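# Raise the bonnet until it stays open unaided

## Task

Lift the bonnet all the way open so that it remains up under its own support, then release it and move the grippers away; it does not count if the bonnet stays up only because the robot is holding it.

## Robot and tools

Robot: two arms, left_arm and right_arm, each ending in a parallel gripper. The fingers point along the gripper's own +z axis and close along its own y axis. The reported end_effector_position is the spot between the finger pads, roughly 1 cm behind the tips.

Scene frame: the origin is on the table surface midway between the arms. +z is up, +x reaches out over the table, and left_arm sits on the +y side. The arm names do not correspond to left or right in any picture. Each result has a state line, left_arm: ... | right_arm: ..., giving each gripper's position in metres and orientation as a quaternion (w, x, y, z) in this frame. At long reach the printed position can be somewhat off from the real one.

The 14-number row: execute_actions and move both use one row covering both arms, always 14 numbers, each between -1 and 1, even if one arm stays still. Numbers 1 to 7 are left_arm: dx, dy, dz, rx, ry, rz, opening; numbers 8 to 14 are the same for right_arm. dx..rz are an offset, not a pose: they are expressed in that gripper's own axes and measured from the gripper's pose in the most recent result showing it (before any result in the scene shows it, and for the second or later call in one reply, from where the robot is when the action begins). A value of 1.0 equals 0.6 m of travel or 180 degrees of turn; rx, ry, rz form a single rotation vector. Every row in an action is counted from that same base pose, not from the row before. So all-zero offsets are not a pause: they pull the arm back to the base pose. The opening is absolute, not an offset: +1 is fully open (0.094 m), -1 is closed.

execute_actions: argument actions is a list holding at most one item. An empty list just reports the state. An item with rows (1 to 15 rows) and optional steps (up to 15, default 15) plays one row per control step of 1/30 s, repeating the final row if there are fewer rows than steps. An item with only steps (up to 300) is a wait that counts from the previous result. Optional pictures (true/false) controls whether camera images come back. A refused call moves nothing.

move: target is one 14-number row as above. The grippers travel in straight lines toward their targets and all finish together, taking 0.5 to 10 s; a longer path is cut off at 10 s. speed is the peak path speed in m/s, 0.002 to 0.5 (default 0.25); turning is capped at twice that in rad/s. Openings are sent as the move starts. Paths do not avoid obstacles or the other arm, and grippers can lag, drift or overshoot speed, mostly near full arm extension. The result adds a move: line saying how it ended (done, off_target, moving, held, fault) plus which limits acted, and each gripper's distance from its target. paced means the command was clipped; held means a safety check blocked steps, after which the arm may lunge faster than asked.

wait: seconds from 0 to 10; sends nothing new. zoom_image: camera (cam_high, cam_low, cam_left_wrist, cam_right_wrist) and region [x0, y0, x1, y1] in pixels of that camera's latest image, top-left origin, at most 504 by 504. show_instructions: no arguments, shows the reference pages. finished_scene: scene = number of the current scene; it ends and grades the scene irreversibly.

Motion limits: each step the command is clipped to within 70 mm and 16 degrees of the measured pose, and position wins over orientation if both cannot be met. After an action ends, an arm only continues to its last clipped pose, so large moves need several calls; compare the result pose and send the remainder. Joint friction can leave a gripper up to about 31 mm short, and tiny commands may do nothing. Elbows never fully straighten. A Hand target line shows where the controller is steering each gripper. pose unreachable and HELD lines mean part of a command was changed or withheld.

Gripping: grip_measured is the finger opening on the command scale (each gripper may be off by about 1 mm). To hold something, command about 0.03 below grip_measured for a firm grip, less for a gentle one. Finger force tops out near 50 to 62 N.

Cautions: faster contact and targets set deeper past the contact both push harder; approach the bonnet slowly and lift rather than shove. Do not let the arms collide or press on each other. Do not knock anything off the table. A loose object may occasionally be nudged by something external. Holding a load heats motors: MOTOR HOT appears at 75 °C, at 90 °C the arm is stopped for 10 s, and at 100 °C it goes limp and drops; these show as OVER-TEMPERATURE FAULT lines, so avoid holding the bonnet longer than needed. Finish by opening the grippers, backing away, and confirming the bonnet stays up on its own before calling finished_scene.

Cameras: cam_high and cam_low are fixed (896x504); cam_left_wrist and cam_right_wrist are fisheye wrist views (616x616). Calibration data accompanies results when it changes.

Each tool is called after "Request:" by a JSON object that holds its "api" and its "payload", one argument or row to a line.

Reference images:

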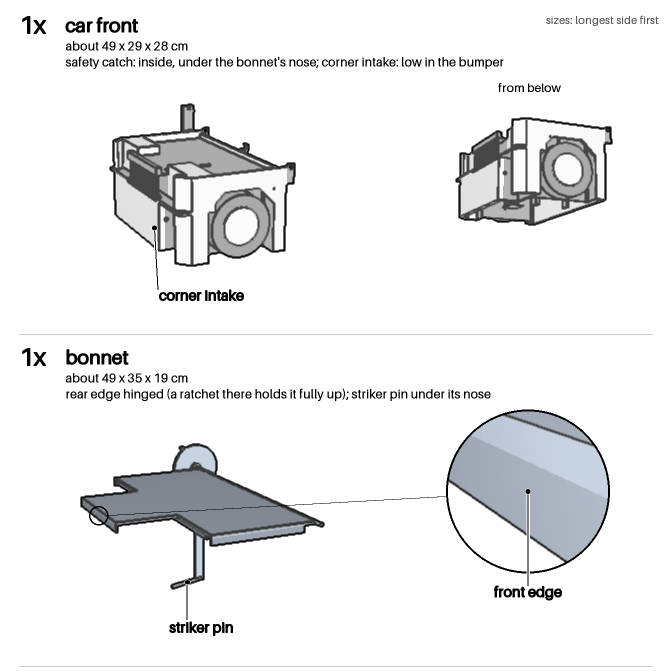

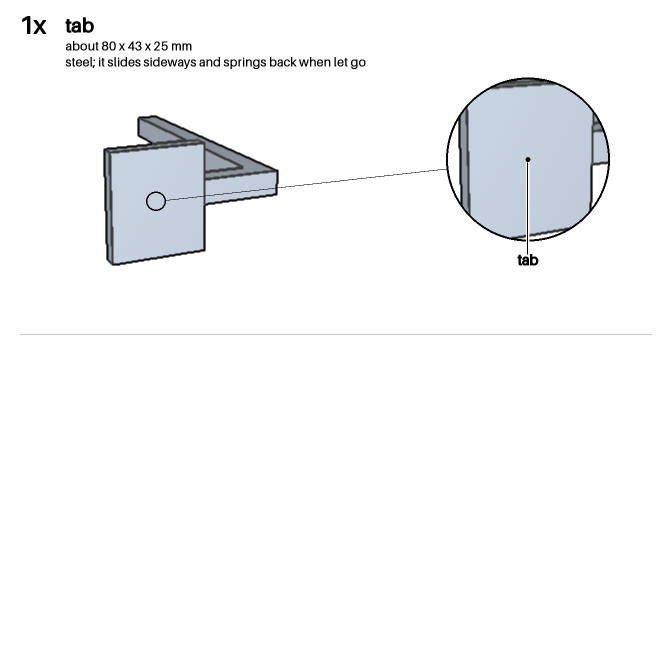

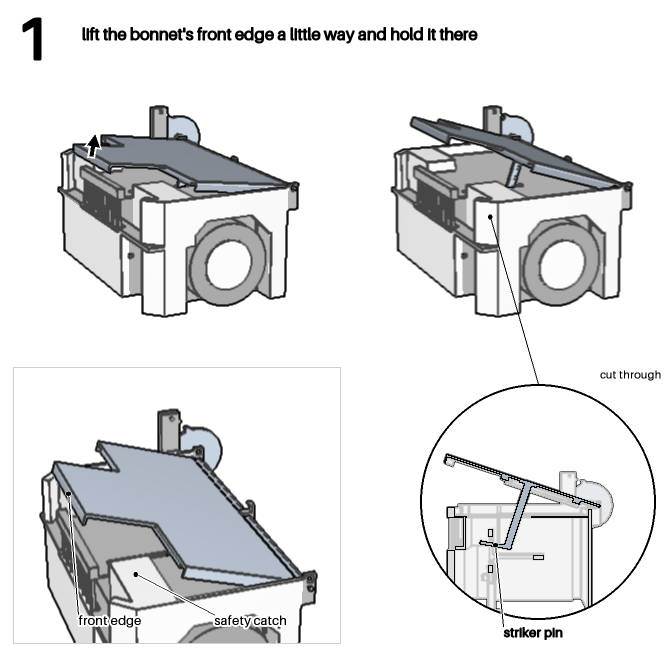

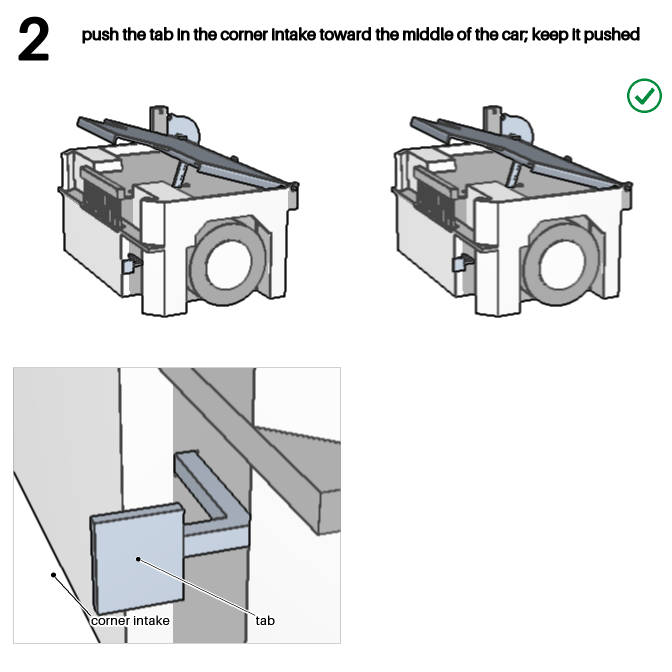

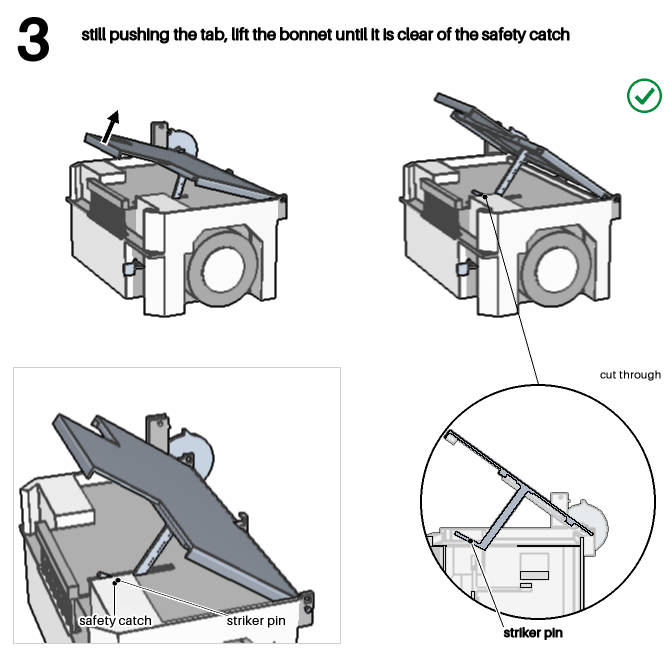

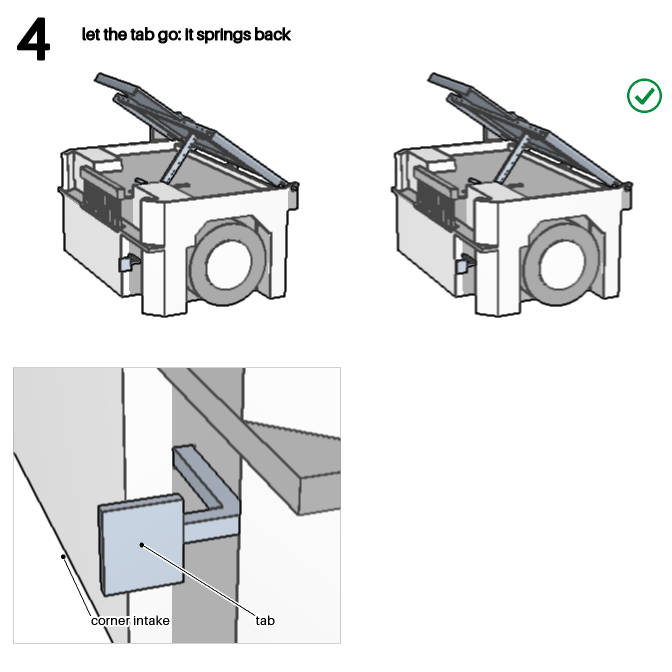

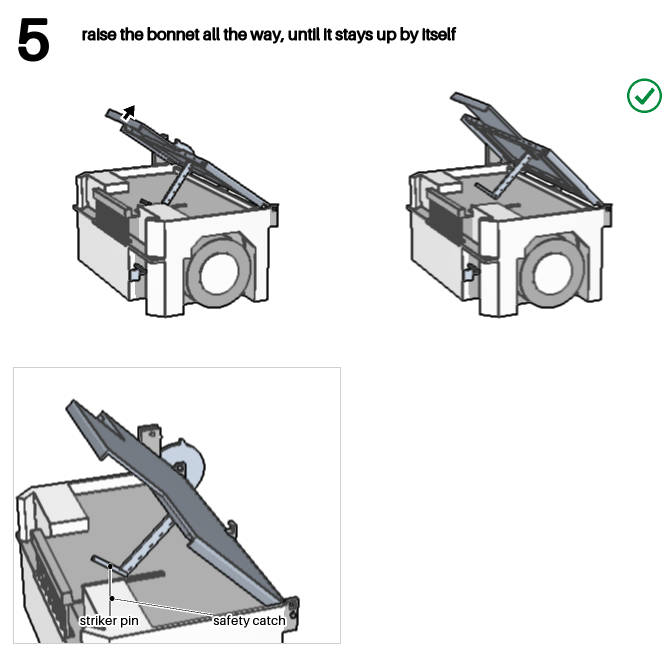

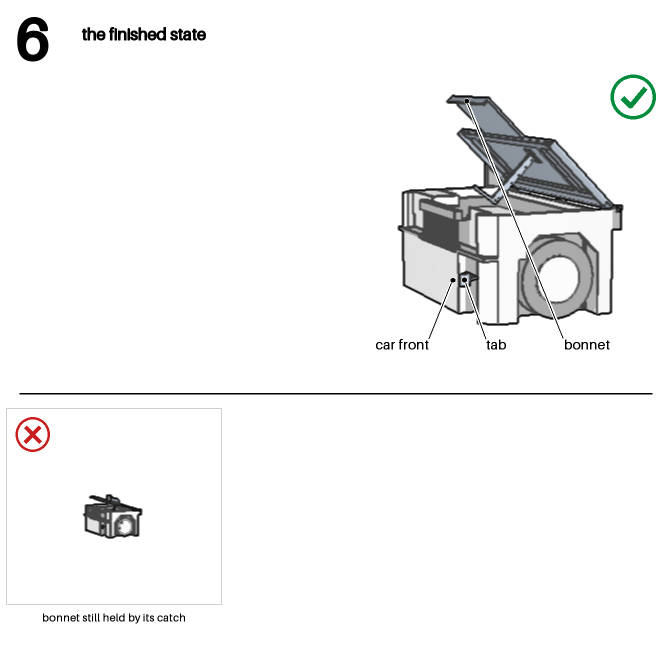

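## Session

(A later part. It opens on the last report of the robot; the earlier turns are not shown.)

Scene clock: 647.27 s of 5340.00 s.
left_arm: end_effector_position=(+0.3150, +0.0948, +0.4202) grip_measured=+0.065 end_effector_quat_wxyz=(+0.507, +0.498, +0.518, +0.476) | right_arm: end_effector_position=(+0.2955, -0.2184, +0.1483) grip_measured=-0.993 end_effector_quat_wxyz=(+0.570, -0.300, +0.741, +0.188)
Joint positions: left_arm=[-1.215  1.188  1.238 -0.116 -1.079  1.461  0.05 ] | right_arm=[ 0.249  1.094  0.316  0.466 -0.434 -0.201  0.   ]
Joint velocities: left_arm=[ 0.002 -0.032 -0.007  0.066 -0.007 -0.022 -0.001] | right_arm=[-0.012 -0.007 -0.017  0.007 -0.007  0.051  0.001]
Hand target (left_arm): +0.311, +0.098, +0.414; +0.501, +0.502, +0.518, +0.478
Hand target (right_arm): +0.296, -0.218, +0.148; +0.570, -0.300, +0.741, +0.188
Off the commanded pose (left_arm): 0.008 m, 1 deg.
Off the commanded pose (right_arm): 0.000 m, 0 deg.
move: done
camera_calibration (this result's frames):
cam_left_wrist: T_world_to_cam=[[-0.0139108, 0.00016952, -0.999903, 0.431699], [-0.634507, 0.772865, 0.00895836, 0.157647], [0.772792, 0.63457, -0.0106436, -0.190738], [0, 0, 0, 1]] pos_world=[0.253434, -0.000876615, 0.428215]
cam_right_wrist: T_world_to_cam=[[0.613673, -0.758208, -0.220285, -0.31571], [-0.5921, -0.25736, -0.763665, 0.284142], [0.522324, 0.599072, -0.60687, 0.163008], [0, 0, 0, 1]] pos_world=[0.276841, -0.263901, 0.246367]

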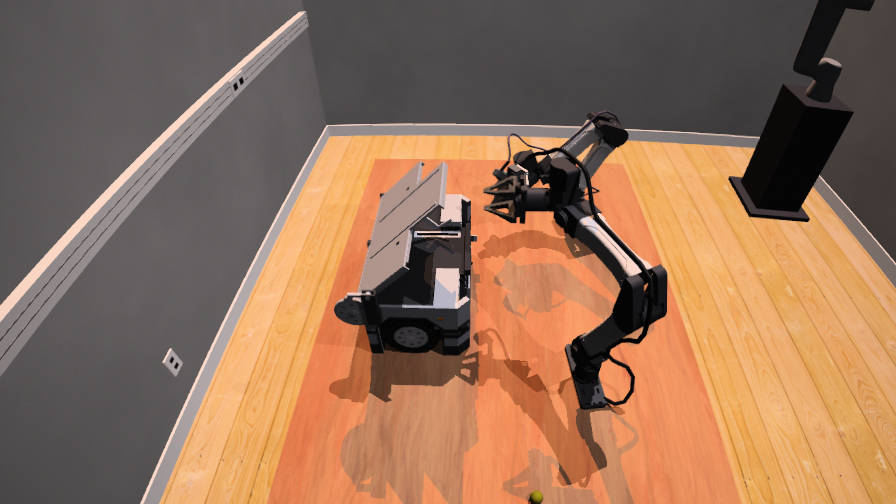

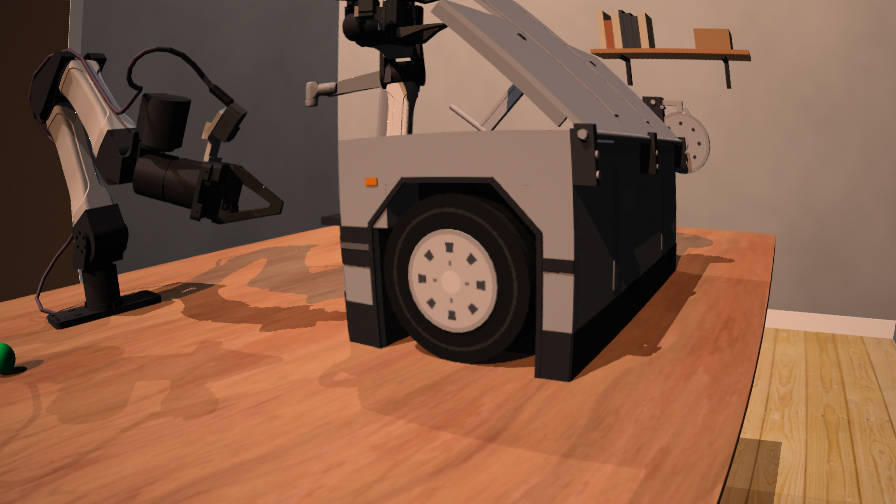

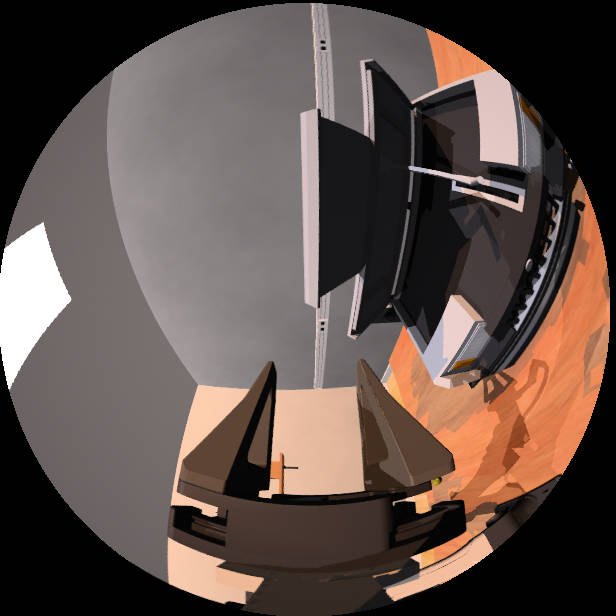

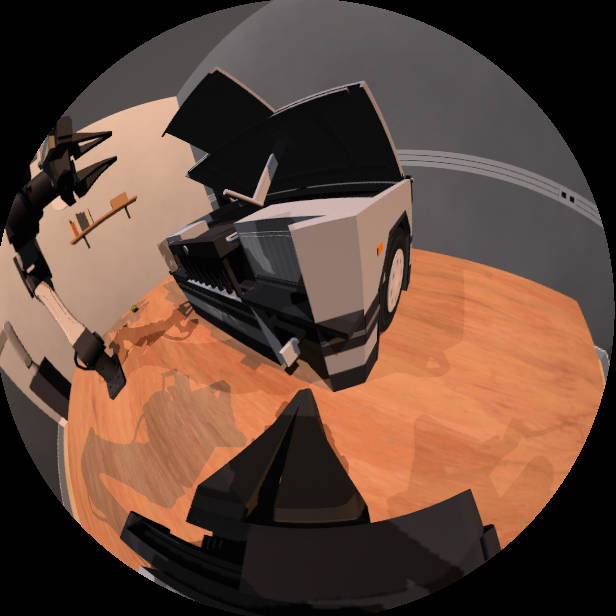

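Request:
{"api": "zoom_image", "payload": {
  "camera": "cam_low",
  "region": [620, 70, 740, 190]
}}

Request:
{"api": "move", "payload": {
  "target": [0.1,-0.12,-0.1,0,-0.12,0,0.064, 0,0,-0.1,0,0,0,-1],
  "speed": 0.25
}}

Region (620, 70, 740, 190) of cam_low's 896x504 image, scaled by 4.200, with more detail than that image has.

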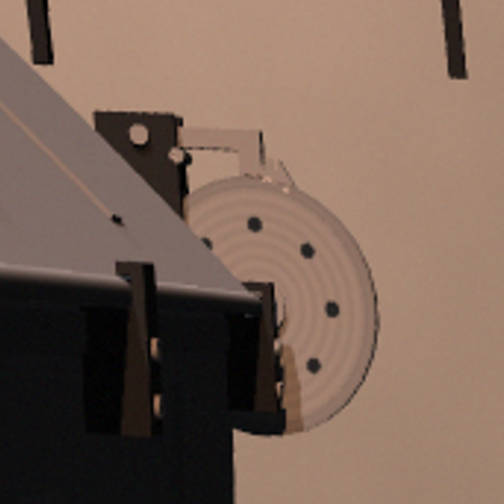

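Scene clock: 654.27 s of 5340.00 s.
left_arm: end_effector_position=(+0.2540, +0.1499, +0.3574) grip_measured=+0.065 end_effector_quat_wxyz=(+0.603, +0.569, +0.417, +0.373) | right_arm: end_effector_position=(+0.2578, -0.2533, +0.1807) grip_measured=-0.993 end_effector_quat_wxyz=(+0.583, -0.302, +0.731, +0.184)
Joint positions: left_arm=[-1.116  0.602  0.74  -0.133 -0.609  1.495  0.05 ] | right_arm=[ 0.078  0.723  0.316  0.098 -0.596 -0.262  0.   ]
Joint velocities: left_arm=[-0.007  0.017 -0.017 -0.037 -0.022  0.066  0.   ] | right_arm=[-0.007 -0.002  0.002 -0.051 -0.037  0.007 -0.001]
Hand target (left_arm): +0.253, +0.152, +0.348; +0.595, +0.579, +0.414, +0.375
Hand target (right_arm): +0.252, -0.255, +0.166; +0.571, -0.301, +0.741, +0.187
Off the commanded pose (left_arm): 0.010 m, 1 deg.
Off the commanded pose (right_arm): 0.017 m, 2 deg.
After step 90, 2.53 s passed at rest.
move: off_target (right_arm)
camera_calibration (this result's frames):
cam_left_wrist: T_world_to_cam=[[0.0100277, -0.0341026, -0.999368, 0.366887], [-0.310154, 0.950022, -0.0355309, -0.0161398], [0.950633, 0.310315, -0.00105056, -0.179196], [0, 0, 0, 1]] pos_world=[0.161665, 0.0834521, 0.365894]
cam_right_wrist: T_world_to_cam=[[0.620012, -0.757943, -0.202749, -0.316682], [-0.566469, -0.253642, -0.784078, 0.27562], [0.542861, 0.600989, -0.586612, 0.214791], [0, 0, 0, 1]] pos_world=[0.235876, -0.299205, 0.2779]

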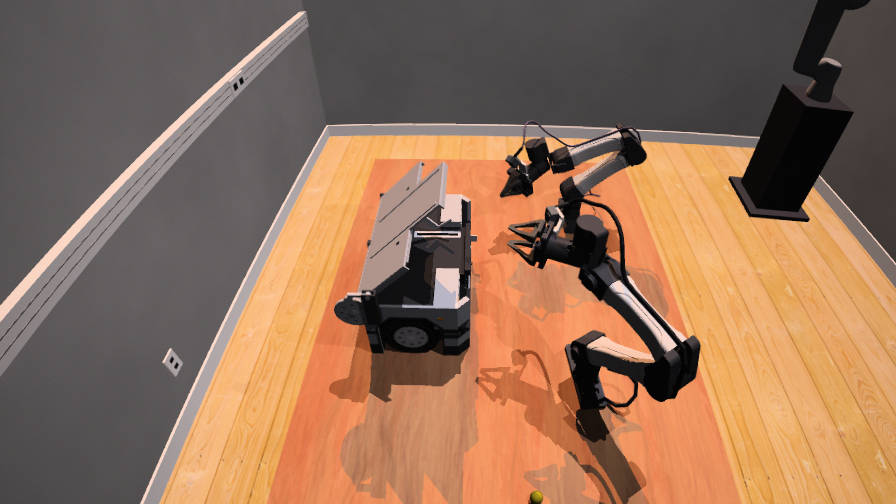

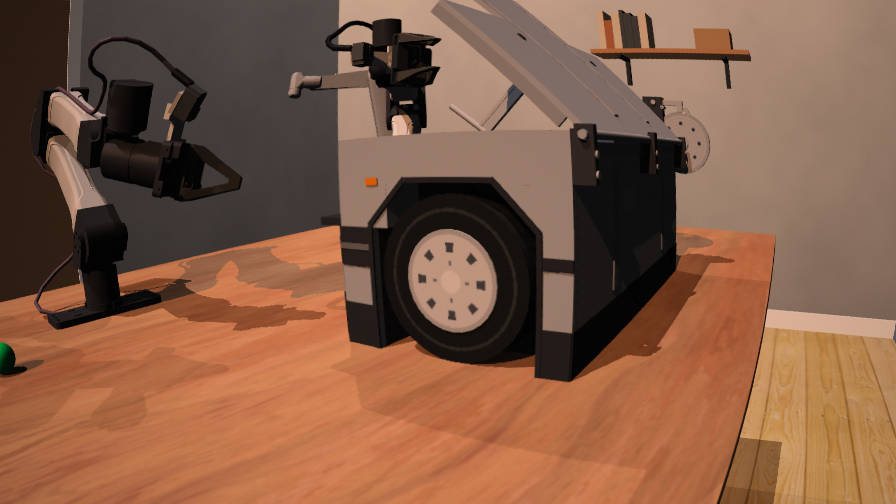

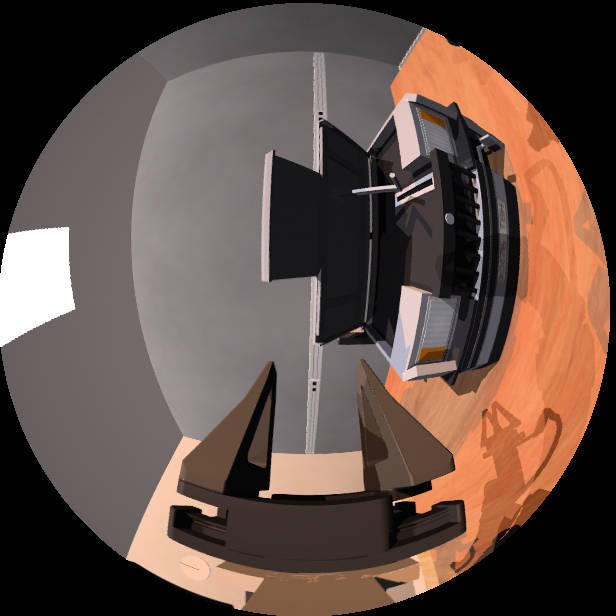

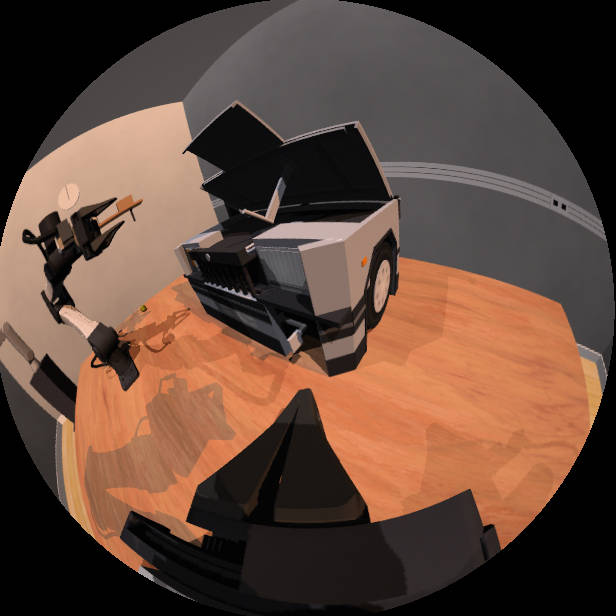

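The bonnet is held by the ratchet and both arms are clear.

Request:
{"api": "finished_scene", "payload": {
  "scene": 1
}}

The scene is finished: the task was done.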